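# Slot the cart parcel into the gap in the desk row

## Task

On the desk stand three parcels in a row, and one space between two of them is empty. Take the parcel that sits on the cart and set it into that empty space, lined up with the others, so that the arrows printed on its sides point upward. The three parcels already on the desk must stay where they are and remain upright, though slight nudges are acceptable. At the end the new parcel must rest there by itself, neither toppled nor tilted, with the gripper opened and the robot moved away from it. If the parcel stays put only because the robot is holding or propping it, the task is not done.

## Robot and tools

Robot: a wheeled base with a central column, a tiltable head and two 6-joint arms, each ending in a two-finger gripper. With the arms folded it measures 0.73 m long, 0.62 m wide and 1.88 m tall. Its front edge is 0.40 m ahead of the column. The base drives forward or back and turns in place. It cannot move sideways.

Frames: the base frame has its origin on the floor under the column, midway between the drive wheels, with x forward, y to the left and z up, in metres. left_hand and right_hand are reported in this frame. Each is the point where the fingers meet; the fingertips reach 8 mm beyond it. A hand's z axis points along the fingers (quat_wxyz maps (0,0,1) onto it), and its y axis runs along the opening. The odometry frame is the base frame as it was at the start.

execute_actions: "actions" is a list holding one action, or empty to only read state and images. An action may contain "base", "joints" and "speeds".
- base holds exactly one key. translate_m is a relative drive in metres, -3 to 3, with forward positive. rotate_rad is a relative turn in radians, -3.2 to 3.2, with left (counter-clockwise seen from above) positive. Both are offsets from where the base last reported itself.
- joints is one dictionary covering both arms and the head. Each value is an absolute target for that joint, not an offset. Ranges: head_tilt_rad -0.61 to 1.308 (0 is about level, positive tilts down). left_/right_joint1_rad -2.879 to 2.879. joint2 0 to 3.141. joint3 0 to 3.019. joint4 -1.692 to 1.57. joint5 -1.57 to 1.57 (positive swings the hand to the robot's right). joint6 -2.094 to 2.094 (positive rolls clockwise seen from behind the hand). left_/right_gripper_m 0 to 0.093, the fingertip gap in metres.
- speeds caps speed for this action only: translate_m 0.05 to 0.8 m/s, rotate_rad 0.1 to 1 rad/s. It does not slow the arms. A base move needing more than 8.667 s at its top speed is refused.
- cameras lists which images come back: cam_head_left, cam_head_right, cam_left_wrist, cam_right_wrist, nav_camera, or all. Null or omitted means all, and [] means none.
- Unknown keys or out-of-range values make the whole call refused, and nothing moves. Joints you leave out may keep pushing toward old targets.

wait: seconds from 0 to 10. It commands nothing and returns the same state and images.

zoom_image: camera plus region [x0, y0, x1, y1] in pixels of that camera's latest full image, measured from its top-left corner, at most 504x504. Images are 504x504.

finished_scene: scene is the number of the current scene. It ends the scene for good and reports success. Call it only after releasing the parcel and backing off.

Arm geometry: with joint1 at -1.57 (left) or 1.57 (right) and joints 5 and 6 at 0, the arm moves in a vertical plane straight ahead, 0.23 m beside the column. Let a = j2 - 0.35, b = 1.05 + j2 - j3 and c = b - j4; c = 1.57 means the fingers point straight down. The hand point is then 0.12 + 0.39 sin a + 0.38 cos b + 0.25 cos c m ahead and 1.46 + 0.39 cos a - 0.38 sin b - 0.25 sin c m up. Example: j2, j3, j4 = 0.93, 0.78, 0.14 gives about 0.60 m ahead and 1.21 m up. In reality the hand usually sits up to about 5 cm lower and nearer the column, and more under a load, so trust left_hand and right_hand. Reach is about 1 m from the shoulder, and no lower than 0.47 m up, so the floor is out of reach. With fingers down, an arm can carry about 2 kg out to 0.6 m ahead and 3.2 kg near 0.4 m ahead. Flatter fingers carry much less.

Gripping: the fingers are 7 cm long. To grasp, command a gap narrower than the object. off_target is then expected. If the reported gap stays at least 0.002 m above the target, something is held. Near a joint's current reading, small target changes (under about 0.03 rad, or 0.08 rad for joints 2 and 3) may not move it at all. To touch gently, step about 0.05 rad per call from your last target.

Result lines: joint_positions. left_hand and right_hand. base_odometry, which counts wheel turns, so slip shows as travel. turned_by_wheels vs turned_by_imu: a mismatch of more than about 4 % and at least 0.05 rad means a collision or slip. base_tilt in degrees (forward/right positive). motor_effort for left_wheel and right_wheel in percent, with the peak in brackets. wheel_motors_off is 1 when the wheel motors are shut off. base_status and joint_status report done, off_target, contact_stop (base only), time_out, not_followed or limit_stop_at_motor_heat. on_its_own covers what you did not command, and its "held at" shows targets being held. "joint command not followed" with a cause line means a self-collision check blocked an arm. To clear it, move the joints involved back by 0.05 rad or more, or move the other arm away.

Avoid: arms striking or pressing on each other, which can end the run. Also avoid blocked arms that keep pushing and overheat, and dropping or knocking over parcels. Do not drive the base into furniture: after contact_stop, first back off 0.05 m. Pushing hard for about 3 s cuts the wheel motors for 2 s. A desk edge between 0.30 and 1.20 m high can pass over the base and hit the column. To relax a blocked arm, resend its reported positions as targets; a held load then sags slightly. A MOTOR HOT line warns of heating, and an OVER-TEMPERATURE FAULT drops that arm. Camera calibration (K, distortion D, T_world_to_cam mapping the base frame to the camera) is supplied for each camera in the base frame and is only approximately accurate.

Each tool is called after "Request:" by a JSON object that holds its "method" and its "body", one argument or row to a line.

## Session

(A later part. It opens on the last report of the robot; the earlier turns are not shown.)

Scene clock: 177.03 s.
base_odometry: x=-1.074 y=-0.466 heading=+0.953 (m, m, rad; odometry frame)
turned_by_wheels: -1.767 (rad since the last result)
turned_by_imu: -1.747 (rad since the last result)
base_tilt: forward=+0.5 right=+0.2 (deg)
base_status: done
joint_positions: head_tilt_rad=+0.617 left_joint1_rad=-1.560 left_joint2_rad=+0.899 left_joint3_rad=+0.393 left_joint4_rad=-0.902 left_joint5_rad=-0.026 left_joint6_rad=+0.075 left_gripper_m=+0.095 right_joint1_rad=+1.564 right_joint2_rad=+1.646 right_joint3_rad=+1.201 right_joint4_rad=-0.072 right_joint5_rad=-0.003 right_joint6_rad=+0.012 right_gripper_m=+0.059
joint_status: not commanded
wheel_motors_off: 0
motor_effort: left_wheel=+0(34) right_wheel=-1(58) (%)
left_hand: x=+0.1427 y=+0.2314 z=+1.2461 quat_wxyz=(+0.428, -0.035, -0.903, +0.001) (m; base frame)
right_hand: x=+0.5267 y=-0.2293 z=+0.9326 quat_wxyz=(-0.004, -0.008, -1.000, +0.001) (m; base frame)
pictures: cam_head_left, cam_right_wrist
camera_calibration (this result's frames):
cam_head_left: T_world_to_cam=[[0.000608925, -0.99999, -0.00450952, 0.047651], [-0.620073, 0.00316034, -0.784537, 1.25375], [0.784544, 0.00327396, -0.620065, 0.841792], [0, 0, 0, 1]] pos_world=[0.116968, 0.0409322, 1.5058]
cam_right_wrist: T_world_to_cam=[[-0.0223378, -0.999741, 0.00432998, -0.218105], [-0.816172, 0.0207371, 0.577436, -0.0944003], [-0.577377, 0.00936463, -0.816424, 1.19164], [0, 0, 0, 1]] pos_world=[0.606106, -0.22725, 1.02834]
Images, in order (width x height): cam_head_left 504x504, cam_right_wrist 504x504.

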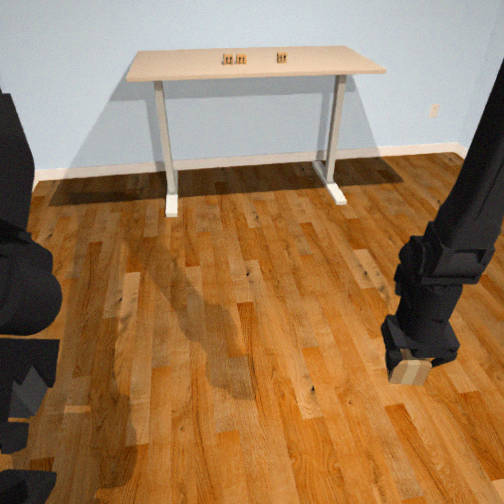

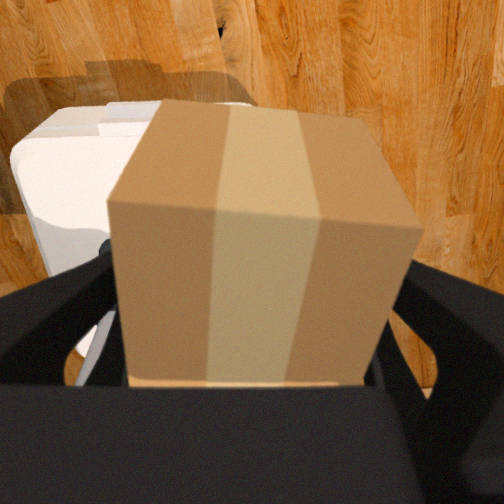

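Request:
{"method": "execute_actions", "body": {
  "actions": [
    {"base":{"translate_m":1.5},"joints":{"right_joint2_rad":2.05,"right_joint3_rad":1.6,"right_joint4_rad":1.5}}
  ],
  "cameras": []
}}

Request:
{"method": "execute_actions", "body": {
  "actions": [
    {"base":{"rotate_rad":0.2}}
  ],
  "cameras": ["cam_head_left","cam_head_right","cam_right_wrist"]
}}

Scene clock: 192.20 s.
base_odometry: x=-0.205 y=+0.756 heading=+0.952 (m, m, rad; odometry frame)
turned_by_wheels: -0.001 (rad since the last result)
turned_by_imu: -0.002 (rad since the last result)
base_tilt: forward=+0.5 right=+0.1 (deg)
base_status: done
joint_positions: head_tilt_rad=+0.617 left_joint1_rad=-1.560 left_joint2_rad=+0.899 left_joint3_rad=+0.397 left_joint4_rad=-0.902 left_joint5_rad=-0.026 left_joint6_rad=+0.075 left_gripper_m=+0.095 right_joint1_rad=+1.564 right_joint2_rad=+2.069 right_joint3_rad=+1.592 right_joint4_rad=+1.480 right_joint5_rad=-0.003 right_joint6_rad=+0.012 right_gripper_m=+0.059
joint_status: all done
wheel_motors_off: 0
motor_effort: left_wheel=-1(49) right_wheel=+1(62) (%)
left_hand: x=+0.1446 y=+0.2314 z=+1.2455 quat_wxyz=(+0.426, -0.035, -0.904, +0.001) (m; base frame)
right_hand: x=+0.7677 y=-0.2297 z=+1.0053 quat_wxyz=(-0.691, -0.003, -0.723, -0.002) (m; base frame)
pictures: none
No camera images: the call's "cameras" was empty. Leave "cameras" out to get every camera's image.

Scene clock: 193.47 s.
base_odometry: x=-0.205 y=+0.756 heading=+1.151 (m, m, rad; odometry frame)
turned_by_wheels: +0.199 (rad since the last result)
turned_by_imu: +0.195 (rad since the last result)
base_tilt: forward=+0.5 right=+0.2 (deg)
base_status: done
joint_positions: head_tilt_rad=+0.617 left_joint1_rad=-1.560 left_joint2_rad=+0.899 left_joint3_rad=+0.397 left_joint4_rad=-0.902 left_joint5_rad=-0.026 left_joint6_rad=+0.075 left_gripper_m=+0.095 right_joint1_rad=+1.574 right_joint2_rad=+2.068 right_joint3_rad=+1.592 right_joint4_rad=+1.480 right_joint5_rad=-0.003 right_joint6_rad=+0.012 right_gripper_m=+0.059
joint_status: not commanded
wheel_motors_off: 0
motor_effort: left_wheel=-2(45) right_wheel=-1(45) (%)
left_hand: x=+0.1446 y=+0.2314 z=+1.2455 quat_wxyz=(+0.426, -0.035, -0.904, +0.001) (m; base frame)
right_hand: x=+0.7679 y=-0.2224 z=+1.0055 quat_wxyz=(-0.691, -0.004, -0.723, -0.007) (m; base frame)
pictures: cam_head_left, cam_head_right, cam_right_wrist
camera_calibration (this result's frames):
cam_head_left: T_world_to_cam=[[0.000610865, -0.99999, -0.00450926, 0.0476505], [-0.619736, 0.00316034, -0.784804, 1.25415], [0.78481, 0.00327396, -0.619727, 0.841259], [0, 0, 0, 1]] pos_world=[0.116982, 0.0409322, 1.50583]
cam_head_right: T_world_to_cam=[[0.0204904, -0.999789, -0.00121879, -0.0276249], [-0.620044, -0.0117513, -0.784479, 1.24874], [0.7843, 0.01683, -0.620154, 0.843078], [0, 0, 0, 1]] pos_world=[0.113612, -0.0271338, 1.50241]
cam_right_wrist: T_world_to_cam=[[0.00198227, -0.999752, -0.0221841, -0.198139], [-0.619319, 0.0161902, -0.784973, 1.27796], [0.785137, 0.015295, -0.619133, 0.146994], [0, 0, 0, 1]] pos_world=[0.676448, -0.221029, 1.08978]
Images, in order (width x height): cam_head_left 504x504, cam_head_right 504x504, cam_right_wrist 504x504.

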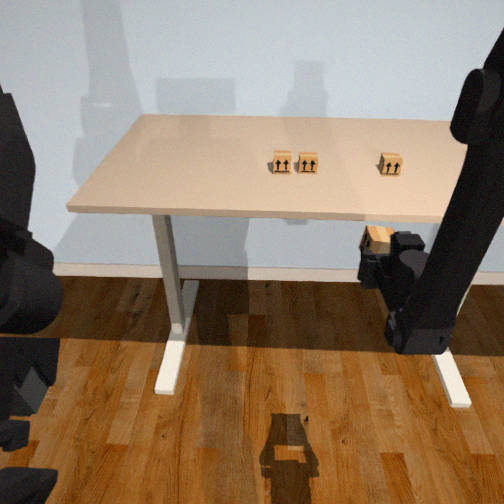

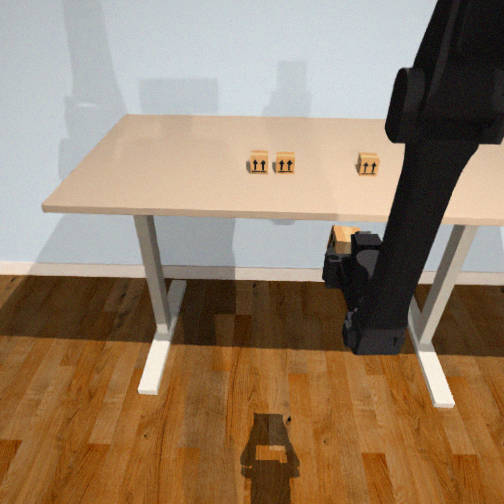

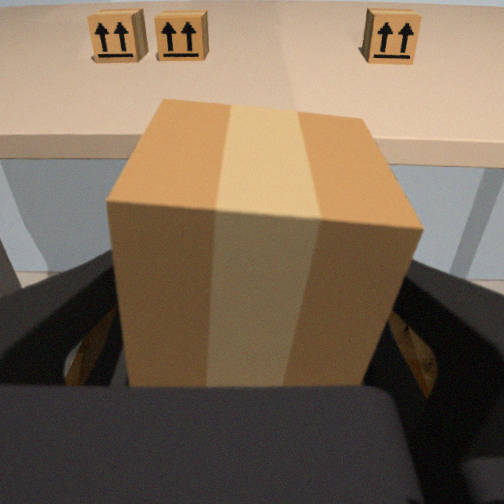

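Request:
{"method": "execute_actions", "body": {
  "actions": [
    {"joints":{"right_joint2_rad":1.95,"right_joint3_rad":1.5,"head_tilt_rad":0.75}}
  ],
  "cameras": []
}}

Request:
{"method": "execute_actions", "body": {
  "actions": [
    {"base":{"translate_m":0.25}}
  ]
}}

Scene clock: 212.07 s.
base_odometry: x=-0.205 y=+0.756 heading=+1.151 (m, m, rad; odometry frame)
turned_by_wheels: +0.000 (rad since the last result)
turned_by_imu: +0.000 (rad since the last result)
base_tilt: forward=+0.5 right=+0.3 (deg)
base_status: not commanded
joint_positions: head_tilt_rad=+0.752 left_joint1_rad=-1.560 left_joint2_rad=+0.899 left_joint3_rad=+0.397 left_joint4_rad=-0.902 left_joint5_rad=-0.026 left_joint6_rad=+0.075 left_gripper_m=+0.095 right_joint1_rad=+1.574 right_joint2_rad=+1.957 right_joint3_rad=+1.493 right_joint4_rad=+1.480 right_joint5_rad=-0.003 right_joint6_rad=+0.012 right_gripper_m=+0.059
joint_status: all done
wheel_motors_off: 0
motor_effort: left_wheel=-3(3) right_wheel=-1(1) (%)
left_hand: x=+0.1446 y=+0.2314 z=+1.2455 quat_wxyz=(+0.426, -0.035, -0.904, +0.001) (m; base frame)
right_hand: x=+0.7766 y=-0.2226 z=+1.0511 quat_wxyz=(-0.695, -0.004, -0.718, -0.007) (m; base frame)
pictures: none
No camera images: the call's "cameras" was empty. Leave "cameras" out to get every camera's image.

Scene clock: 214.00 s.
base_odometry: x=-0.103 y=+0.985 heading=+1.152 (m, m, rad; odometry frame)
turned_by_wheels: +0.001 (rad since the last result)
turned_by_imu: +0.001 (rad since the last result)
base_tilt: forward=+0.6 right=+0.2 (deg)
base_status: done
joint_positions: head_tilt_rad=+0.753 left_joint1_rad=-1.560 left_joint2_rad=+0.899 left_joint3_rad=+0.399 left_joint4_rad=-0.902 left_joint5_rad=-0.026 left_joint6_rad=+0.075 left_gripper_m=+0.095 right_joint1_rad=+1.573 right_joint2_rad=+1.957 right_joint3_rad=+1.496 right_joint4_rad=+1.480 right_joint5_rad=-0.003 right_joint6_rad=+0.012 right_gripper_m=+0.059
joint_status: not commanded
wheel_motors_off: 0
motor_effort: left_wheel=+1(50) right_wheel=-1(54) (%)
left_hand: x=+0.1456 y=+0.2314 z=+1.2451 quat_wxyz=(+0.426, -0.035, -0.904, +0.001) (m; base frame)
right_hand: x=+0.7780 y=-0.2236 z=+1.0523 quat_wxyz=(-0.697, -0.004, -0.717, -0.006) (m; base frame)
pictures: cam_head_left, cam_head_right, cam_left_wrist, cam_right_wrist, nav_camera
camera_calibration (this result's frames):
cam_head_left: T_world_to_cam=[[-0.0000066637, -0.99999, -0.00455044, 0.0477448], [-0.720497, 0.00316034, -0.693451, 1.1185], [0.693458, 0.00327396, -0.720489, 1.001], [0, 0, 0, 1]] pos_world=[0.111726, 0.0409322, 1.49705]
cam_head_right: T_world_to_cam=[[0.0201355, -0.999789, -0.00398795, -0.0233427], [-0.720758, -0.0117513, -0.693087, 1.11303], [0.692894, 0.01683, -0.720843, 1.00271], [0, 0, 0, 1]] pos_world=[0.107924, -0.0271338, 1.49413]
cam_left_wrist: T_world_to_cam=[[-0.0494338, -0.997978, 0.0399593, 0.186936], [-0.0507669, 0.0424672, 0.997807, -1.24356], [-0.997486, 0.0472968, -0.0527636, 0.323574], [0, 0, 0, 1]] pos_world=[0.26887, 0.224064, 1.25044]
cam_right_wrist: T_world_to_cam=[[0.00151917, -0.999781, -0.0208568, -0.199354], [-0.606953, 0.0156539, -0.794583, 1.32133], [0.794736, 0.0138662, -0.606797, 0.14731], [0, 0, 0, 1]] pos_world=[0.685214, -0.222037, 1.13513]
Images, in order (width x height): cam_head_left 504x504, cam_head_right 504x504, cam_left_wrist 504x504, cam_right_wrist 504x504, nav_camera 504x504.

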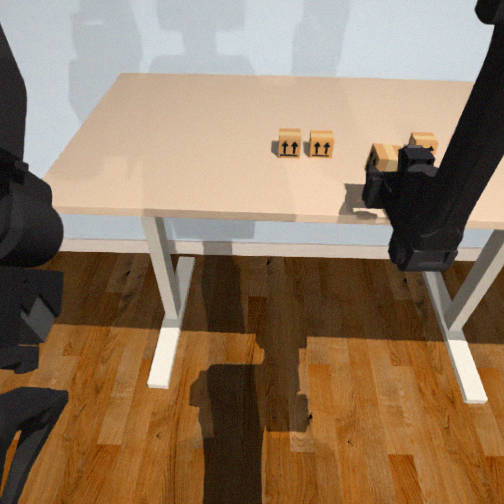

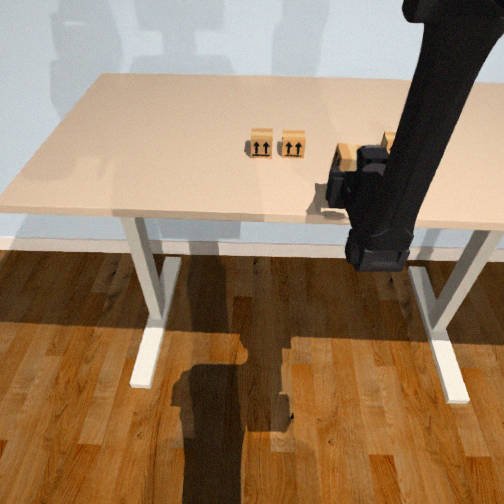

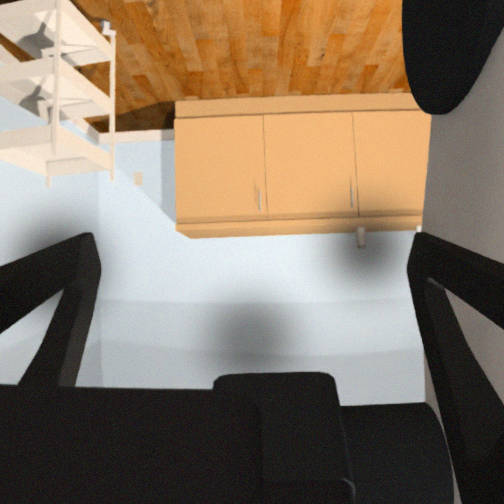

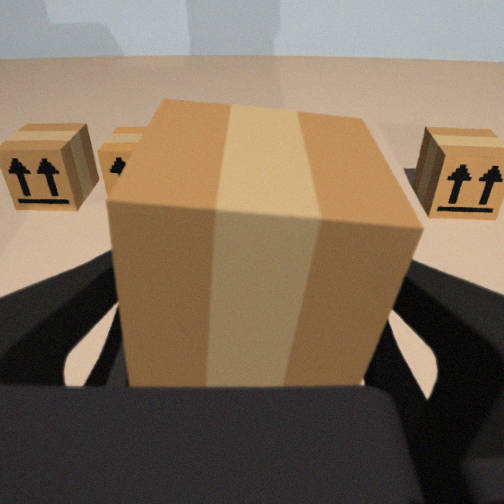

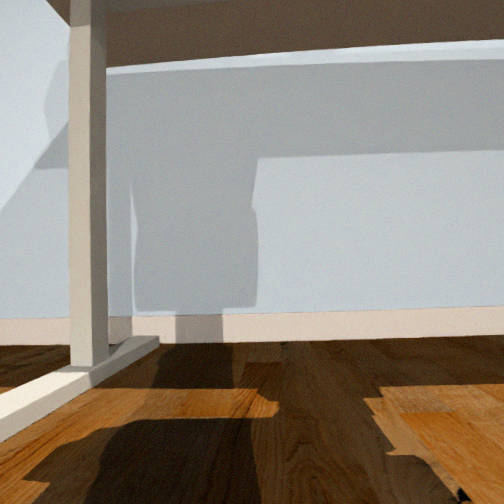

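Request:
{"method": "execute_actions", "body": {
  "actions": [
    {"base":{"translate_m":0.03},"joints":{"right_joint2_rad":2.06,"right_joint3_rad":1.62,"right_joint4_rad":1.47}}
  ],
  "cameras": ["cam_head_left","cam_right_wrist"]
}}

Request:
{"method": "zoom_image", "body": {
  "camera": "cam_head_left",
  "region": [270,110,470,290]
}}

Scene clock: 224.53 s.
base_odometry: x=-0.091 y=+1.012 heading=+1.153 (m, m, rad; odometry frame)
turned_by_wheels: +0.000 (rad since the last result)
turned_by_imu: +0.001 (rad since the last result)
base_tilt: forward=+0.6 right=+0.2 (deg)
base_status: done
joint_positions: head_tilt_rad=+0.753 left_joint1_rad=-1.560 left_joint2_rad=+0.898 left_joint3_rad=+0.399 left_joint4_rad=-0.902 left_joint5_rad=-0.026 left_joint6_rad=+0.075 left_gripper_m=+0.095 right_joint1_rad=+1.573 right_joint2_rad=+2.049 right_joint3_rad=+1.615 right_joint4_rad=+1.472 right_joint5_rad=-0.003 right_joint6_rad=+0.012 right_gripper_m=+0.059
joint_status: all done
wheel_motors_off: 0
motor_effort: left_wheel=+0(33) right_wheel=+0(44) (%)
left_hand: x=+0.1457 y=+0.2314 z=+1.2452 quat_wxyz=(+0.425, -0.035, -0.904, +0.001) (m; base frame)
right_hand: x=+0.7853 y=-0.2236 z=+1.0224 quat_wxyz=(-0.704, -0.004, -0.710, -0.006) (m; base frame)
pictures: cam_head_left, cam_right_wrist
camera_calibration (this result's frames):
cam_head_left: T_world_to_cam=[[-0.0000073237, -0.99999, -0.00455044, 0.0477448], [-0.720597, 0.00316034, -0.693347, 1.11835], [0.693354, 0.00327396, -0.72059, 1.00116], [0, 0, 0, 1]] pos_world=[0.111719, 0.0409322, 1.49704]
cam_right_wrist: T_world_to_cam=[[0.00188444, -0.999781, -0.0208431, -0.200231], [-0.591687, 0.0156883, -0.806015, 1.30173], [0.806165, 0.0138515, -0.591528, 0.0987398], [0, 0, 0, 1]] pos_world=[0.690994, -0.221977, 1.10345]
Images, in order (width x height): cam_head_left 504x504, cam_right_wrist 504x504.

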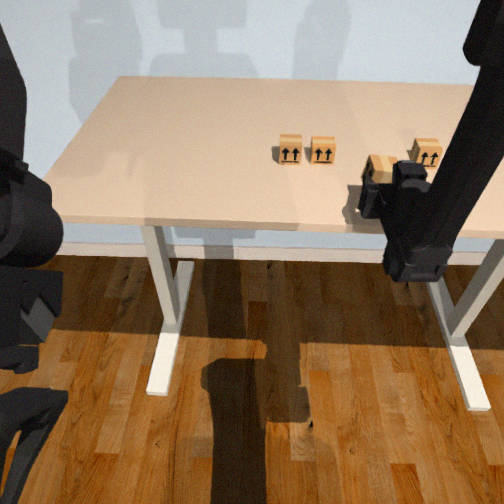

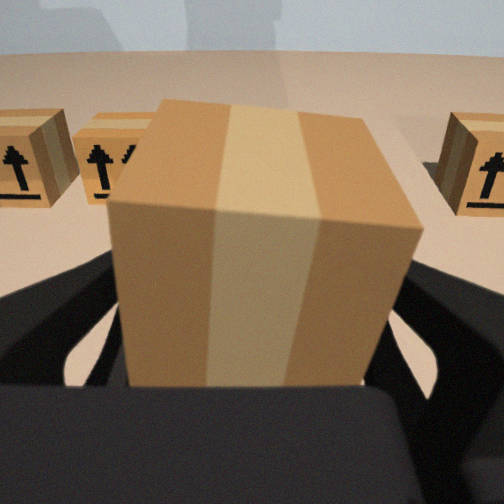

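Region (270, 110, 470, 290) of cam_head_left's 504x504 image, scaled by 2.520, with more detail than that image has; it fills the top 454 rows of this view, and the rest is white.

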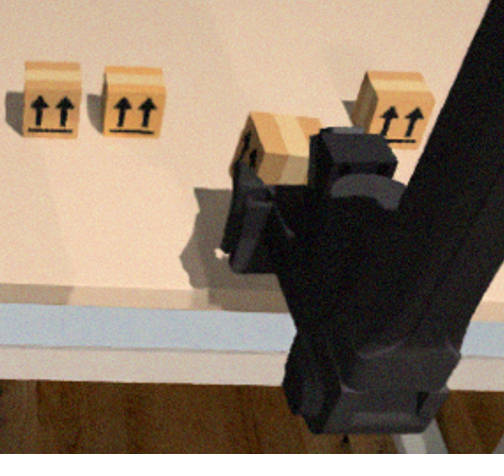

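Request:
{"method": "execute_actions", "body": {
  "actions": [
    {"joints":{"right_joint2_rad":2.11,"right_joint3_rad":1.64}}
  ],
  "cameras": ["cam_head_left","cam_right_wrist"]
}}

Request:
{"method": "zoom_image", "body": {
  "camera": "cam_head_left",
  "region": [270,110,470,290]
}}

Scene clock: 233.70 s.
base_odometry: x=-0.091 y=+1.012 heading=+1.153 (m, m, rad; odometry frame)
turned_by_wheels: +0.000 (rad since the last result)
turned_by_imu: +0.000 (rad since the last result)
base_tilt: forward=+0.6 right=+0.3 (deg)
base_status: not commanded
joint_positions: head_tilt_rad=+0.753 left_joint1_rad=-1.560 left_joint2_rad=+0.898 left_joint3_rad=+0.399 left_joint4_rad=-0.902 left_joint5_rad=-0.026 left_joint6_rad=+0.075 left_gripper_m=+0.095 right_joint1_rad=+1.573 right_joint2_rad=+2.107 right_joint3_rad=+1.634 right_joint4_rad=+1.472 right_joint5_rad=-0.003 right_joint6_rad=+0.012 right_gripper_m=+0.059
joint_status: all done
wheel_motors_off: 0
motor_effort: left_wheel=+0(0) right_wheel=+0(0) (%)
left_hand: x=+0.1457 y=+0.2314 z=+1.2452 quat_wxyz=(+0.425, -0.035, -0.904, +0.001) (m; base frame)
right_hand: x=+0.7668 y=-0.2235 z=+0.9902 quat_wxyz=(-0.690, -0.004, -0.724, -0.006) (m; base frame)
pictures: cam_head_left, cam_right_wrist
camera_calibration (this result's frames):
cam_head_left: T_world_to_cam=[[-0.0000073231, -0.99999, -0.00455044, 0.0477448], [-0.720597, 0.00316034, -0.693347, 1.11835], [0.693354, 0.00327396, -0.72059, 1.00116], [0, 0, 0, 1]] pos_world=[0.111719, 0.0409322, 1.49704]
cam_right_wrist: T_world_to_cam=[[0.0011464, -0.999782, -0.0208637, -0.200245], [-0.622297, 0.0156185, -0.782626, 1.26511], [0.782781, 0.0138806, -0.622143, 0.142839], [0, 0, 0, 1]] pos_world=[0.67569, -0.221943, 1.07479]
Images, in order (width x height): cam_head_left 504x504, cam_right_wrist 504x504.

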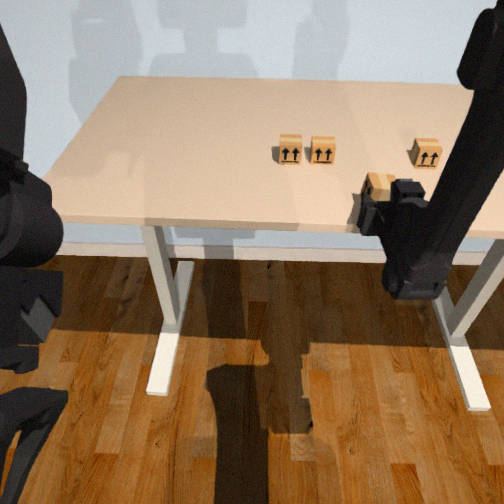

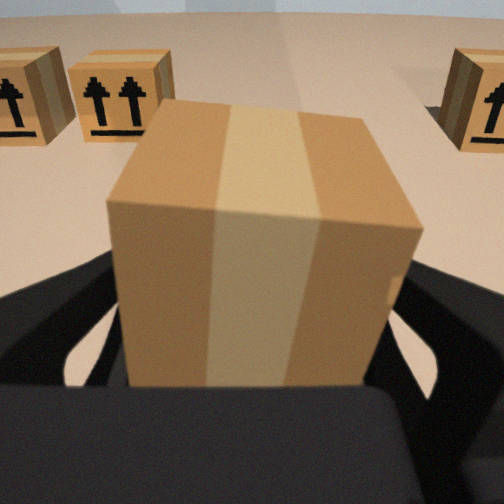

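Region (270, 110, 470, 290) of cam_head_left's 504x504 image, scaled by 2.520, with more detail than that image has; it fills the top 454 rows of this view, and the rest is white.

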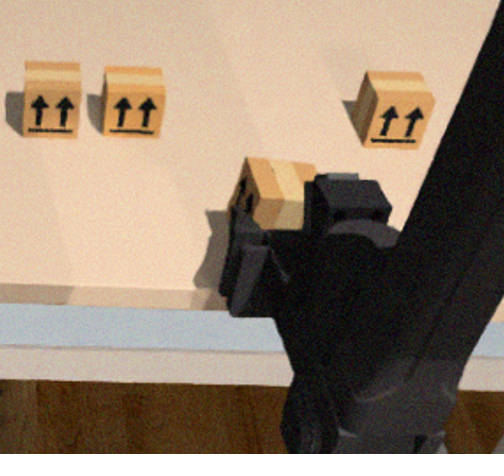

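Request:
{"method": "execute_actions", "body": {
  "actions": [
    {"joints":{"right_gripper_m":0.093}}
  ],
  "cameras": ["cam_right_wrist"]
}}

Request:
{"method": "execute_actions", "body": {
  "actions": [
    {"base":{"translate_m":-0.12}}
  ],
  "cameras": ["cam_head_left","cam_right_wrist"]
}}

Scene clock: 245.80 s.
base_odometry: x=-0.091 y=+1.012 heading=+1.153 (m, m, rad; odometry frame)
turned_by_wheels: +0.000 (rad since the last result)
turned_by_imu: +0.000 (rad since the last result)
base_tilt: forward=+0.6 right=+0.2 (deg)
base_status: not commanded
joint_positions: head_tilt_rad=+0.753 left_joint1_rad=-1.560 left_joint2_rad=+0.898 left_joint3_rad=+0.399 left_joint4_rad=-0.902 left_joint5_rad=-0.026 left_joint6_rad=+0.075 left_gripper_m=+0.095 right_joint1_rad=+1.573 right_joint2_rad=+2.107 right_joint3_rad=+1.634 right_joint4_rad=+1.472 right_joint5_rad=-0.003 right_joint6_rad=+0.012 right_gripper_m=+0.093
joint_status: all done
wheel_motors_off: 0
motor_effort: left_wheel=+0(0) right_wheel=+0(0) (%)
left_hand: x=+0.1457 y=+0.2314 z=+1.2452 quat_wxyz=(+0.425, -0.035, -0.904, +0.001) (m; base frame)
right_hand: x=+0.7668 y=-0.2235 z=+0.9902 quat_wxyz=(-0.690, -0.004, -0.724, -0.006) (m; base frame)
pictures: cam_right_wrist
camera_calibration (this result's frames):
cam_right_wrist: T_world_to_cam=[[0.0011464, -0.999782, -0.0208637, -0.200245], [-0.622297, 0.0156185, -0.782626, 1.26511], [0.782781, 0.0138806, -0.622143, 0.142839], [0, 0, 0, 1]] pos_world=[0.67569, -0.221943, 1.07479]
Images, in order (width x height): cam_right_wrist 504x504.

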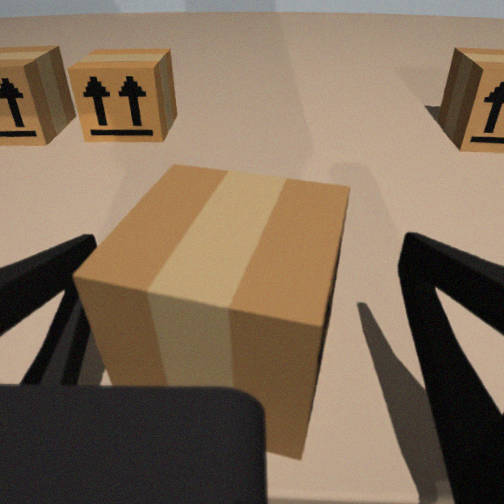

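Scene clock: 247.40 s.
base_odometry: x=-0.139 y=+0.902 heading=+1.151 (m, m, rad; odometry frame)
turned_by_wheels: -0.002 (rad since the last result)
turned_by_imu: -0.002 (rad since the last result)
base_tilt: forward=+0.4 right=+0.3 (deg)
base_status: done
joint_positions: head_tilt_rad=+0.753 left_joint1_rad=-1.560 left_joint2_rad=+0.898 left_joint3_rad=+0.396 left_joint4_rad=-0.902 left_joint5_rad=-0.026 left_joint6_rad=+0.075 left_gripper_m=+0.095 right_joint1_rad=+1.573 right_joint2_rad=+2.107 right_joint3_rad=+1.634 right_joint4_rad=+1.472 right_joint5_rad=-0.003 right_joint6_rad=+0.012 right_gripper_m=+0.093
joint_status: not commanded
wheel_motors_off: 0
motor_effort: left_wheel=-2(34) right_wheel=+2(57) (%)
left_hand: x=+0.1443 y=+0.2314 z=+1.2456 quat_wxyz=(+0.427, -0.035, -0.904, +0.001) (m; base frame)
right_hand: x=+0.7668 y=-0.2235 z=+0.9902 quat_wxyz=(-0.690, -0.004, -0.724, -0.006) (m; base frame)
pictures: cam_head_left, cam_right_wrist
camera_calibration (this result's frames):
cam_head_left: T_world_to_cam=[[-0.0000083177, -0.99999, -0.00455044, 0.0477448], [-0.720749, 0.00316034, -0.693189, 1.11811], [0.693196, 0.00327396, -0.720741, 1.0014], [0, 0, 0, 1]] pos_world=[0.11171, 0.0409322, 1.49703]
cam_right_wrist: T_world_to_cam=[[0.0011464, -0.999782, -0.0208637, -0.200245], [-0.622297, 0.0156185, -0.782626, 1.26511], [0.782781, 0.0138806, -0.622143, 0.142839], [0, 0, 0, 1]] pos_world=[0.67569, -0.221943, 1.07479]
Images, in order (width x height): cam_head_left 504x504, cam_right_wrist 504x504.

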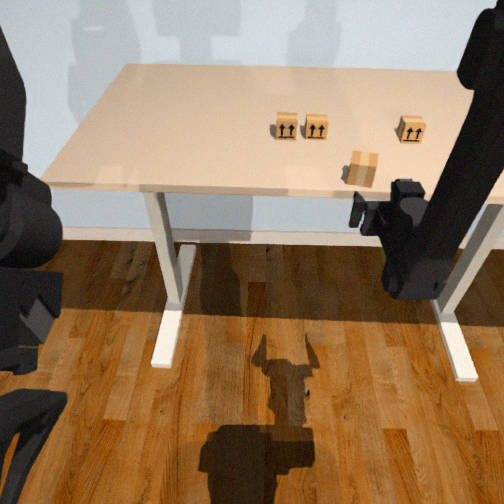

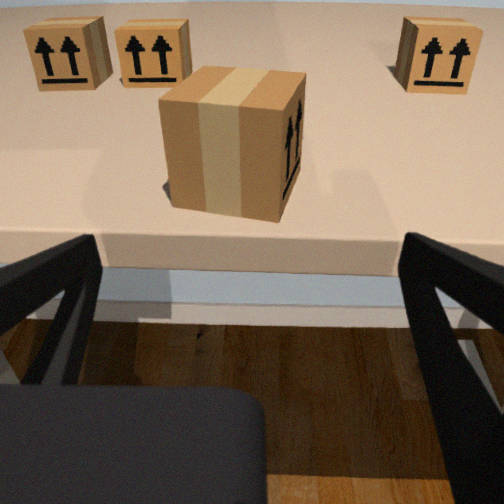

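Request:
{"method": "execute_actions", "body": {
  "actions": [
    {"joints":{"right_joint1_rad":1.585,"right_joint2_rad":1.35,"right_joint3_rad":1.25,"right_joint4_rad":-0.42,"right_joint6_rad":0.22,"head_tilt_rad":0.9}}
  ],
  "cameras": []
}}

Request:
{"method": "execute_actions", "body": {
  "actions": [
    {"base":{"translate_m":0.29}}
  ],
  "cameras": ["cam_head_left","cam_right_wrist"]
}}

Scene clock: 266.47 s.
base_odometry: x=-0.139 y=+0.902 heading=+1.151 (m, m, rad; odometry frame)
turned_by_wheels: +0.000 (rad since the last result)
turned_by_imu: +0.000 (rad since the last result)
base_tilt: forward=+0.8 right=+0.2 (deg)
base_status: not commanded
joint_positions: head_tilt_rad=+0.901 left_joint1_rad=-1.560 left_joint2_rad=+0.898 left_joint3_rad=+0.396 left_joint4_rad=-0.902 left_joint5_rad=-0.026 left_joint6_rad=+0.075 left_gripper_m=+0.095 right_joint1_rad=+1.577 right_joint2_rad=+1.344 right_joint3_rad=+1.242 right_joint4_rad=-0.414 right_joint5_rad=-0.003 right_joint6_rad=+0.208 right_gripper_m=+0.093
joint_status: all done
wheel_motors_off: 0
motor_effort: left_wheel=-2(2) right_wheel=+3(3) (%)
left_hand: x=+0.1443 y=+0.2314 z=+1.2456 quat_wxyz=(+0.427, -0.035, -0.904, +0.001) (m; base frame)
right_hand: x=+0.6055 y=-0.2215 z=+1.0704 quat_wxyz=(-0.003, -0.103, -0.995, -0.004) (m; base frame)
pictures: none
No camera images: the call's "cameras" was empty. Leave "cameras" out to get every camera's image.

Scene clock: 268.50 s.
base_odometry: x=-0.021 y=+1.167 heading=+1.151 (m, m, rad; odometry frame)
turned_by_wheels: +0.000 (rad since the last result)
turned_by_imu: +0.000 (rad since the last result)
base_tilt: forward=+0.6 right=+0.3 (deg)
base_status: done
joint_positions: head_tilt_rad=+0.902 left_joint1_rad=-1.560 left_joint2_rad=+0.899 left_joint3_rad=+0.399 left_joint4_rad=-0.902 left_joint5_rad=-0.026 left_joint6_rad=+0.075 left_gripper_m=+0.095 right_joint1_rad=+1.577 right_joint2_rad=+1.344 right_joint3_rad=+1.244 right_joint4_rad=-0.415 right_joint5_rad=-0.003 right_joint6_rad=+0.208 right_gripper_m=+0.093
joint_status: not commanded
wheel_motors_off: 0
motor_effort: left_wheel=+0(45) right_wheel=+0(46) (%)
left_hand: x=+0.1460 y=+0.2314 z=+1.2450 quat_wxyz=(+0.425, -0.035, -0.904, +0.001) (m; base frame)
right_hand: x=+0.6062 y=-0.2215 z=+1.0707 quat_wxyz=(-0.004, -0.103, -0.995, -0.004) (m; base frame)
pictures: cam_head_left, cam_right_wrist
camera_calibration (this result's frames):
cam_head_left: T_world_to_cam=[[-0.000680998, -0.99999, -0.0044992, 0.0476996], [-0.815314, 0.00316034, -0.57901, 0.947004], [0.579018, 0.00327396, -0.815308, 1.15274], [0, 0, 0, 1]] pos_world=[0.104679, 0.0409322, 1.48838]
cam_right_wrist: T_world_to_cam=[[-0.210715, -0.977517, -0.00774198, -0.0770818], [-0.798402, 0.167524, 0.578351, -0.0886114], [-0.56405, 0.128048, -0.815752, 1.36767], [0, 0, 0, 1]] pos_world=[0.684447, -0.235633, 1.16633]
Images, in order (width x height): cam_head_left 504x504, cam_right_wrist 504x504.

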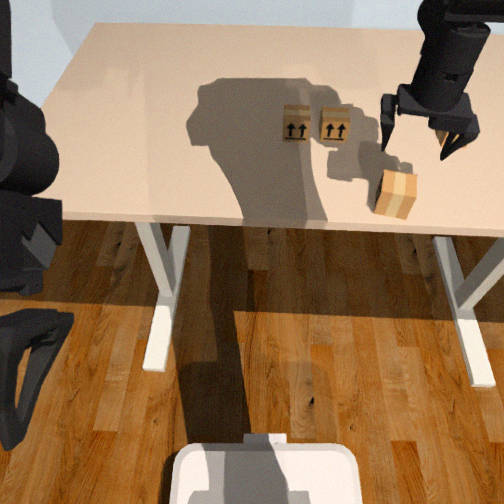

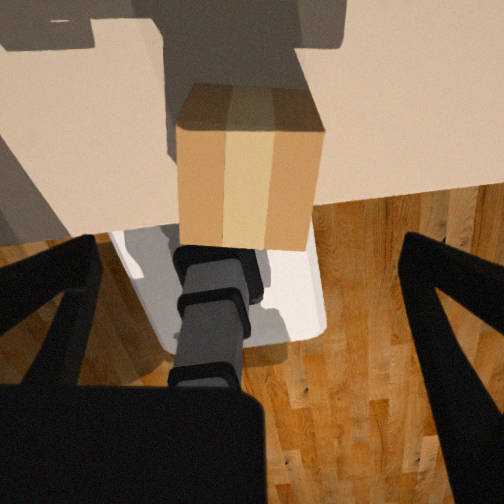

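Request:
{"method": "execute_actions", "body": {
  "actions": [
    {"joints":{"right_joint2_rad":1.6,"right_joint3_rad":1.365,"right_joint4_rad":-0.285,"right_joint6_rad":0.27}}
  ],
  "cameras": ["cam_head_left","cam_right_wrist"]
}}

Scene clock: 291.17 s.
base_odometry: x=-0.021 y=+1.167 heading=+1.151 (m, m, rad; odometry frame)
turned_by_wheels: +0.000 (rad since the last result)
turned_by_imu: +0.000 (rad since the last result)
base_tilt: forward=+0.5 right=+0.2 (deg)
base_status: not commanded
joint_positions: head_tilt_rad=+0.902 left_joint1_rad=-1.560 left_joint2_rad=+0.899 left_joint3_rad=+0.399 left_joint4_rad=-0.902 left_joint5_rad=-0.026 left_joint6_rad=+0.075 left_gripper_m=+0.095 right_joint1_rad=+1.578 right_joint2_rad=+1.613 right_joint3_rad=+1.353 right_joint4_rad=-0.282 right_joint5_rad=+0.003 right_joint6_rad=+0.256 right_gripper_m=+0.093
joint_status: all done
wheel_motors_off: 0
motor_effort: left_wheel=+0(1) right_wheel=+0(1) (%)
left_hand: x=+0.1458 y=+0.2314 z=+1.2451 quat_wxyz=(+0.425, -0.035, -0.904, +0.001) (m; base frame)
right_hand: x=+0.5861 y=-0.2207 z=+0.9569 quat_wxyz=(+0.009, -0.126, -0.992, -0.001) (m; base frame)
pictures: cam_head_left, cam_right_wrist
camera_calibration (this result's frames):
cam_head_left: T_world_to_cam=[[-0.000680999, -0.99999, -0.0044992, 0.0476996], [-0.815314, 0.00316034, -0.57901, 0.947003], [0.579018, 0.00327396, -0.815308, 1.15274], [0, 0, 0, 1]] pos_world=[0.104679, 0.0409322, 1.48838]
cam_right_wrist: T_world_to_cam=[[-0.25641, -0.966564, 0.00282297, -0.0622968], [-0.773747, 0.207008, 0.598718, -0.0642607], [-0.579283, 0.151333, -0.800955, 1.26335], [0, 0, 0, 1]] pos_world=[0.66614, -0.238097, 1.05053]
Images, in order (width x height): cam_head_left 504x504, cam_right_wrist 504x504.

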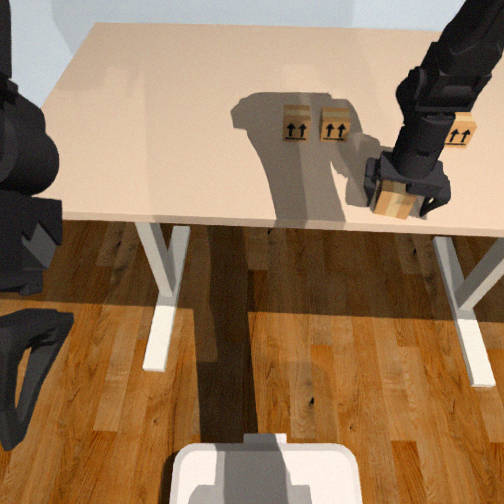

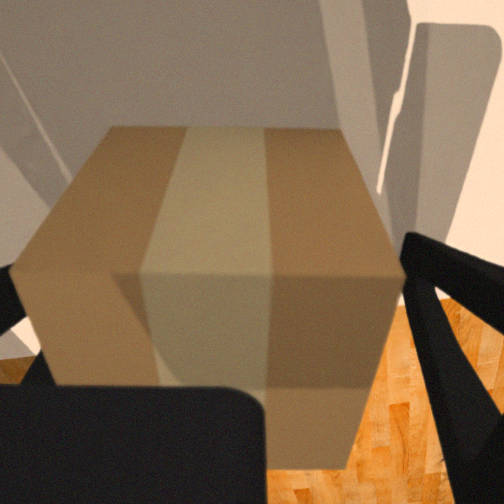

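Request:
{"method": "execute_actions", "body": {
  "actions": [
    {"joints":{"right_gripper_m":0.03}}
  ],
  "cameras": ["cam_right_wrist"]
}}

Request:
{"method": "execute_actions", "body": {
  "actions": [
    {"joints":{"right_joint2_rad":1.43,"right_joint3_rad":1.29,"right_joint4_rad":-0.38}}
  ],
  "cameras": []
}}

Request:
{"method": "execute_actions", "body": {
  "actions": [
    {"base":{"translate_m":0.15},"joints":{"right_joint6_rad":-1.53,"head_tilt_rad":1.0}}
  ],
  "cameras": ["cam_head_left","cam_head_right","cam_right_wrist"]
}}

Scene clock: 298.07 s.
base_odometry: x=-0.021 y=+1.167 heading=+1.151 (m, m, rad; odometry frame)
turned_by_wheels: +0.000 (rad since the last result)
turned_by_imu: +0.000 (rad since the last result)
base_tilt: forward=+0.7 right=+0.2 (deg)
base_status: not commanded
joint_positions: head_tilt_rad=+0.902 left_joint1_rad=-1.560 left_joint2_rad=+0.899 left_joint3_rad=+0.399 left_joint4_rad=-0.902 left_joint5_rad=-0.026 left_joint6_rad=+0.075 left_gripper_m=+0.095 right_joint1_rad=+1.578 right_joint2_rad=+1.613 right_joint3_rad=+1.353 right_joint4_rad=-0.282 right_joint5_rad=+0.002 right_joint6_rad=+0.257 right_gripper_m=+0.058
joint_status: right_gripper_m off_target (ended at +0.058, target +0.030)
wheel_motors_off: 0
motor_effort: left_wheel=+0(0) right_wheel=-1(1) (%)
left_hand: x=+0.1458 y=+0.2314 z=+1.2451 quat_wxyz=(+0.425, -0.035, -0.904, +0.001) (m; base frame)
right_hand: x=+0.5861 y=-0.2206 z=+0.9569 quat_wxyz=(+0.009, -0.126, -0.992, -0.001) (m; base frame)
pictures: cam_right_wrist
camera_calibration (this result's frames):
cam_right_wrist: T_world_to_cam=[[-0.256792, -0.966464, 0.00209355, -0.0612263], [-0.773663, 0.206861, 0.598878, -0.0645235], [-0.579227, 0.152167, -0.800838, 1.26336], [0, 0, 0, 1]] pos_world=[0.666133, -0.238068, 1.05052]
Images, in order (width x height): cam_right_wrist 504x504.

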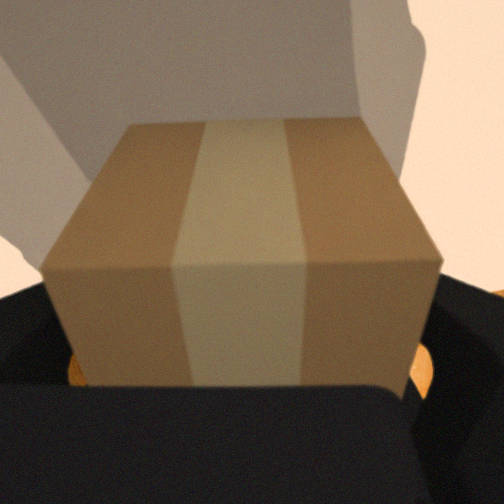

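Scene clock: 299.07 s.
base_odometry: x=-0.021 y=+1.167 heading=+1.151 (m, m, rad; odometry frame)
turned_by_wheels: +0.000 (rad since the last result)
turned_by_imu: +0.000 (rad since the last result)
base_tilt: forward=+0.5 right=+0.3 (deg)
base_status: not commanded
joint_positions: head_tilt_rad=+0.902 left_joint1_rad=-1.560 left_joint2_rad=+0.899 left_joint3_rad=+0.399 left_joint4_rad=-0.902 left_joint5_rad=-0.026 left_joint6_rad=+0.075 left_gripper_m=+0.095 right_joint1_rad=+1.578 right_joint2_rad=+1.422 right_joint3_rad=+1.286 right_joint4_rad=-0.383 right_joint5_rad=+0.002 right_joint6_rad=+0.257 right_gripper_m=+0.058
joint_status: all done
wheel_motors_off: 0
motor_effort: left_wheel=+0(1) right_wheel=-1(1) (%)
left_hand: x=+0.1458 y=+0.2314 z=+1.2451 quat_wxyz=(+0.425, -0.035, -0.904, +0.001) (m; base frame)
right_hand: x=+0.6082 y=-0.2210 z=+1.0396 quat_wxyz=(-0.002, -0.126, -0.992, -0.003) (m; base frame)
pictures: none
No camera images: the call's "cameras" was empty. Leave "cameras" out to get every camera's image.

Scene clock: 300.90 s.
base_odometry: x=+0.040 y=+1.304 heading=+1.151 (m, m, rad; odometry frame)
turned_by_wheels: +0.000 (rad since the last result)
turned_by_imu: +0.000 (rad since the last result)
base_tilt: forward=+0.5 right=+0.1 (deg)
base_status: done
joint_positions: head_tilt_rad=+1.001 left_joint1_rad=-1.560 left_joint2_rad=+0.899 left_joint3_rad=+0.399 left_joint4_rad=-0.902 left_joint5_rad=-0.026 left_joint6_rad=+0.075 left_gripper_m=+0.095 right_joint1_rad=+1.578 right_joint2_rad=+1.423 right_joint3_rad=+1.285 right_joint4_rad=-0.382 right_joint5_rad=+0.002 right_joint6_rad=-1.517 right_gripper_m=+0.058
joint_status: all done
wheel_motors_off: 0
motor_effort: left_wheel=+0(31) right_wheel=+0(40) (%)
left_hand: x=+0.1456 y=+0.2314 z=+1.2451 quat_wxyz=(+0.426, -0.035, -0.904, +0.001) (m; base frame)
right_hand: x=+0.6072 y=-0.2210 z=+1.0387 quat_wxyz=(-0.003, +0.689, -0.725, +0.000) (m; base frame)
pictures: cam_head_left, cam_head_right, cam_right_wrist
camera_calibration (this result's frames):
cam_head_left: T_world_to_cam=[[-0.001122, -0.99999, -0.00440995, 0.0475842], [-0.868511, 0.00316034, -0.49566, 0.821304], [0.495669, 0.00327396, -0.868506, 1.23883], [0, 0, 0, 1]] pos_world=[0.0993138, 0.0409322, 1.48323]
cam_head_right: T_world_to_cam=[[0.0185435, -0.999789, -0.0088025, -0.0158487], [-0.868675, -0.0117513, -0.495243, 0.815747], [0.495035, 0.01683, -0.86871, 1.24032], [0, 0, 0, 1]] pos_world=[0.0949112, -0.0271338, 1.48133]
cam_right_wrist: T_world_to_cam=[[0.998378, -0.0567496, 0.00456264, -0.619997], [-0.0488679, -0.813078, 0.580101, -0.743111], [-0.0292107, -0.579383, -0.814532, 0.859692], [0, 0, 0, 1]] pos_world=[0.607789, -0.141302, 1.13415]
Images, in order (width x height): cam_head_left 504x504, cam_head_right 504x504, cam_right_wrist 504x504.

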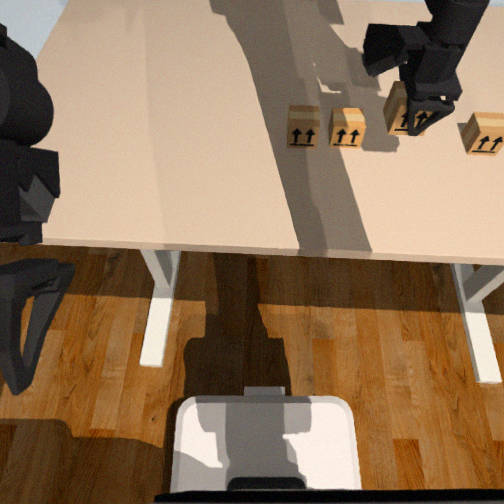

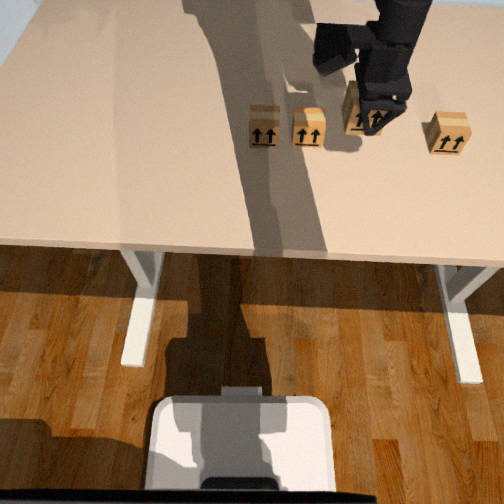

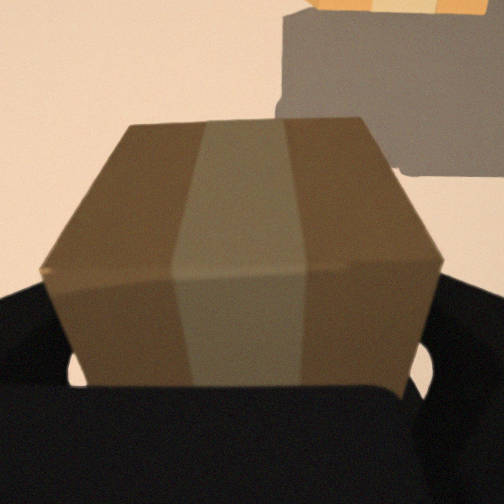

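Request:
{"method": "execute_actions", "body": {
  "actions": [
    {"base":{"translate_m":0.07},"joints":{"right_joint1_rad":1.5,"right_joint5_rad":-0.065,"right_joint6_rad":-1.57}}
  ],
  "cameras": []
}}

Request:
{"method": "execute_actions", "body": {
  "actions": [
    {"joints":{"right_joint2_rad":1.56,"right_joint3_rad":1.35,"right_joint4_rad":-0.31}}
  ],
  "cameras": ["cam_head_left","cam_head_right","cam_right_wrist"]
}}

Scene clock: 313.47 s.
base_odometry: x=+0.068 y=+1.368 heading=+1.151 (m, m, rad; odometry frame)
turned_by_wheels: +0.000 (rad since the last result)
turned_by_imu: +0.000 (rad since the last result)
base_tilt: forward=+0.6 right=+0.2 (deg)
base_status: done
joint_positions: head_tilt_rad=+1.001 left_joint1_rad=-1.560 left_joint2_rad=+0.899 left_joint3_rad=+0.399 left_joint4_rad=-0.902 left_joint5_rad=-0.026 left_joint6_rad=+0.075 left_gripper_m=+0.095 right_joint1_rad=+1.492 right_joint2_rad=+1.424 right_joint3_rad=+1.285 right_joint4_rad=-0.382 right_joint5_rad=-0.062 right_joint6_rad=-1.557 right_gripper_m=+0.058
joint_status: all done
wheel_motors_off: 0
motor_effort: left_wheel=+0(30) right_wheel=+0(40) (%)
left_hand: x=+0.1457 y=+0.2314 z=+1.2451 quat_wxyz=(+0.426, -0.035, -0.904, +0.001) (m; base frame)
right_hand: x=+0.6063 y=-0.2643 z=+1.0397 quat_wxyz=(+0.001, +0.688, -0.726, +0.004) (m; base frame)
pictures: none
No camera images: the call's "cameras" was empty. Leave "cameras" out to get every camera's image.

Scene clock: 314.47 s.
base_odometry: x=+0.068 y=+1.368 heading=+1.151 (m, m, rad; odometry frame)
turned_by_wheels: +0.000 (rad since the last result)
turned_by_imu: +0.000 (rad since the last result)
base_tilt: forward=+0.5 right=+0.2 (deg)
base_status: not commanded
joint_positions: head_tilt_rad=+1.001 left_joint1_rad=-1.560 left_joint2_rad=+0.899 left_joint3_rad=+0.399 left_joint4_rad=-0.902 left_joint5_rad=-0.026 left_joint6_rad=+0.075 left_gripper_m=+0.095 right_joint1_rad=+1.492 right_joint2_rad=+1.566 right_joint3_rad=+1.341 right_joint4_rad=-0.310 right_joint5_rad=-0.062 right_joint6_rad=-1.557 right_gripper_m=+0.058
joint_status: all done
wheel_motors_off: 0
motor_effort: left_wheel=+0(0) right_wheel=+0(0) (%)
left_hand: x=+0.1457 y=+0.2314 z=+1.2451 quat_wxyz=(+0.426, -0.035, -0.904, +0.001) (m; base frame)
right_hand: x=+0.5936 y=-0.2680 z=+0.9788 quat_wxyz=(+0.006, +0.688, -0.726, -0.002) (m; base frame)
pictures: cam_head_left, cam_head_right, cam_right_wrist
camera_calibration (this result's frames):
cam_head_left: T_world_to_cam=[[-0.00112321, -0.99999, -0.00440964, 0.0475838], [-0.868647, 0.00316034, -0.495422, 0.820945], [0.495431, 0.00327396, -0.868641, 1.23906], [0, 0, 0, 1]] pos_world=[0.0992982, 0.0409322, 1.48322]
cam_head_right: T_world_to_cam=[[0.018541, -0.999789, -0.00880758, -0.0158407], [-0.86881, -0.0117513, -0.495005, 0.815387], [0.494798, 0.01683, -0.868845, 1.24054], [0, 0, 0, 1]] pos_world=[0.0948952, -0.0271338, 1.48132]
cam_right_wrist: T_world_to_cam=[[0.99812, -0.0605759, -0.00929642, -0.596183], [-0.0434776, -0.806812, 0.589207, -0.757616], [-0.0431922, -0.587695, -0.807929, 0.782883], [0, 0, 0, 1]] pos_world=[0.595937, -0.187272, 1.07336]
Images, in order (width x height): cam_head_left 504x504, cam_head_right 504x504, cam_right_wrist 504x504.

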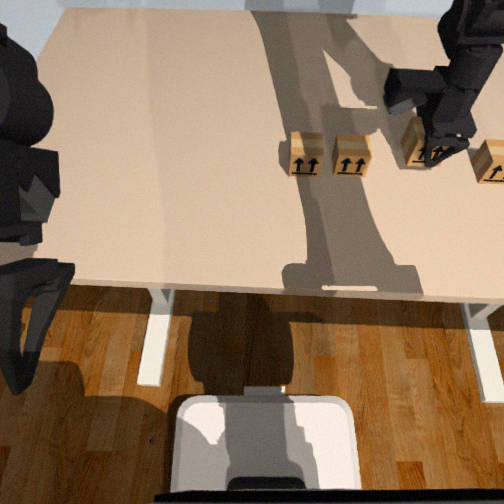

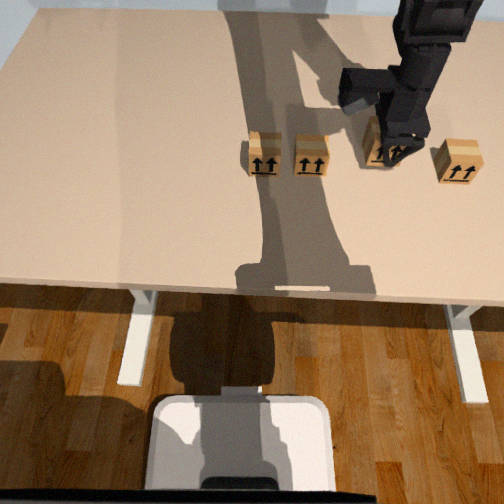

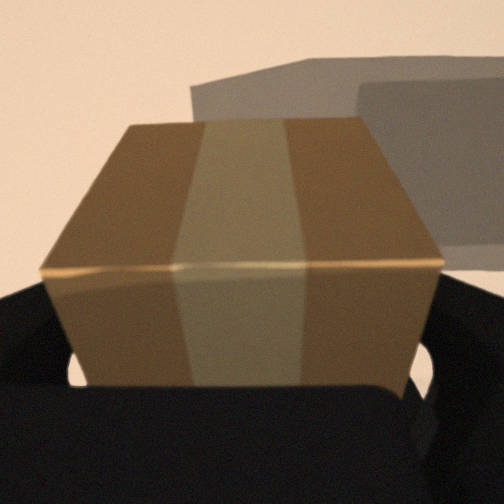

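Request:
{"method": "execute_actions", "body": {
  "actions": [
    {"joints":{"right_joint2_rad":1.6,"right_joint3_rad":1.362,"right_joint4_rad":-0.285}}
  ],
  "cameras": ["cam_head_right","cam_right_wrist"]
}}

Request:
{"method": "zoom_image", "body": {
  "camera": "cam_head_right",
  "region": [230,80,500,220]
}}

Scene clock: 323.90 s.
base_odometry: x=+0.068 y=+1.368 heading=+1.151 (m, m, rad; odometry frame)
turned_by_wheels: +0.000 (rad since the last result)
turned_by_imu: +0.000 (rad since the last result)
base_tilt: forward=+0.6 right=+0.3 (deg)
base_status: not commanded
joint_positions: head_tilt_rad=+1.001 left_joint1_rad=-1.560 left_joint2_rad=+0.899 left_joint3_rad=+0.399 left_joint4_rad=-0.902 left_joint5_rad=-0.026 left_joint6_rad=+0.075 left_gripper_m=+0.095 right_joint1_rad=+1.492 right_joint2_rad=+1.584 right_joint3_rad=+1.349 right_joint4_rad=-0.293 right_joint5_rad=-0.062 right_joint6_rad=-1.557 right_gripper_m=+0.058
joint_status: all done
wheel_motors_off: 0
motor_effort: left_wheel=+0(0) right_wheel=+0(0) (%)
left_hand: x=+0.1457 y=+0.2314 z=+1.2451 quat_wxyz=(+0.426, -0.035, -0.904, +0.001) (m; base frame)
right_hand: x=+0.5945 y=-0.2685 z=+0.9713 quat_wxyz=(+0.003, +0.688, -0.726, +0.001) (m; base frame)
pictures: cam_head_right, cam_right_wrist
camera_calibration (this result's frames):
cam_head_right: T_world_to_cam=[[0.018541, -0.999789, -0.00880758, -0.0158407], [-0.86881, -0.0117513, -0.495005, 0.815387], [0.494798, 0.01683, -0.868845, 1.24054], [0, 0, 0, 1]] pos_world=[0.0948951, -0.0271338, 1.48132]
cam_right_wrist: T_world_to_cam=[[0.998196, -0.0600291, -0.00130614, -0.604861], [-0.0477391, -0.80665, 0.589099, -0.750915], [-0.0364166, -0.587973, -0.80806, 0.772554], [0, 0, 0, 1]] pos_world=[0.596055, -0.187794, 1.06584]
Images, in order (width x height): cam_head_right 504x504, cam_right_wrist 504x504.

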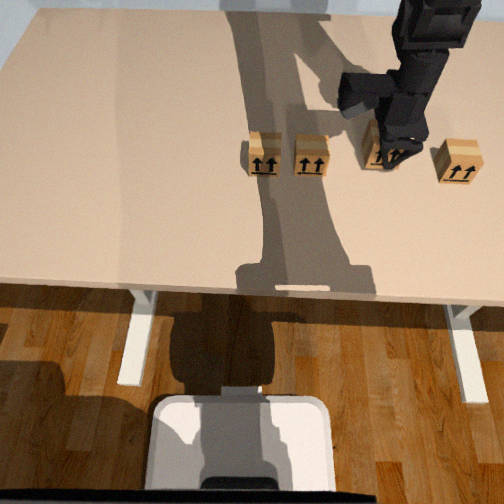

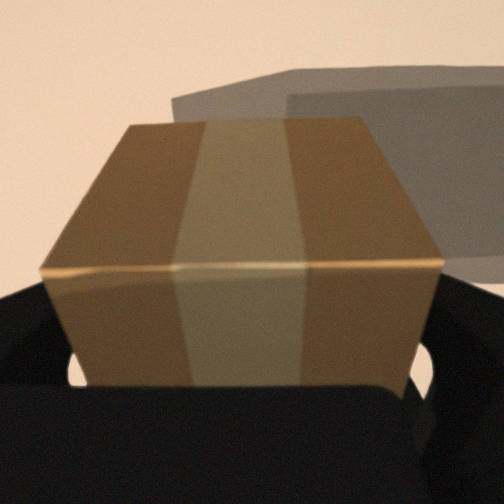

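Region (230, 80, 500, 220) of cam_head_right's 504x504 image, scaled by 1.867, with more detail than that image has; it fills the top 261 rows of this view, and the rest is white.

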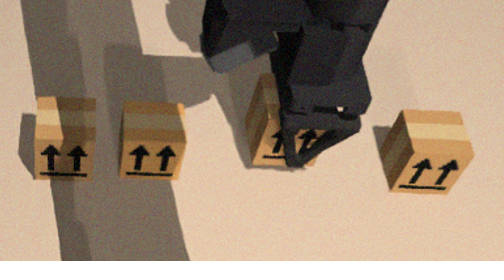

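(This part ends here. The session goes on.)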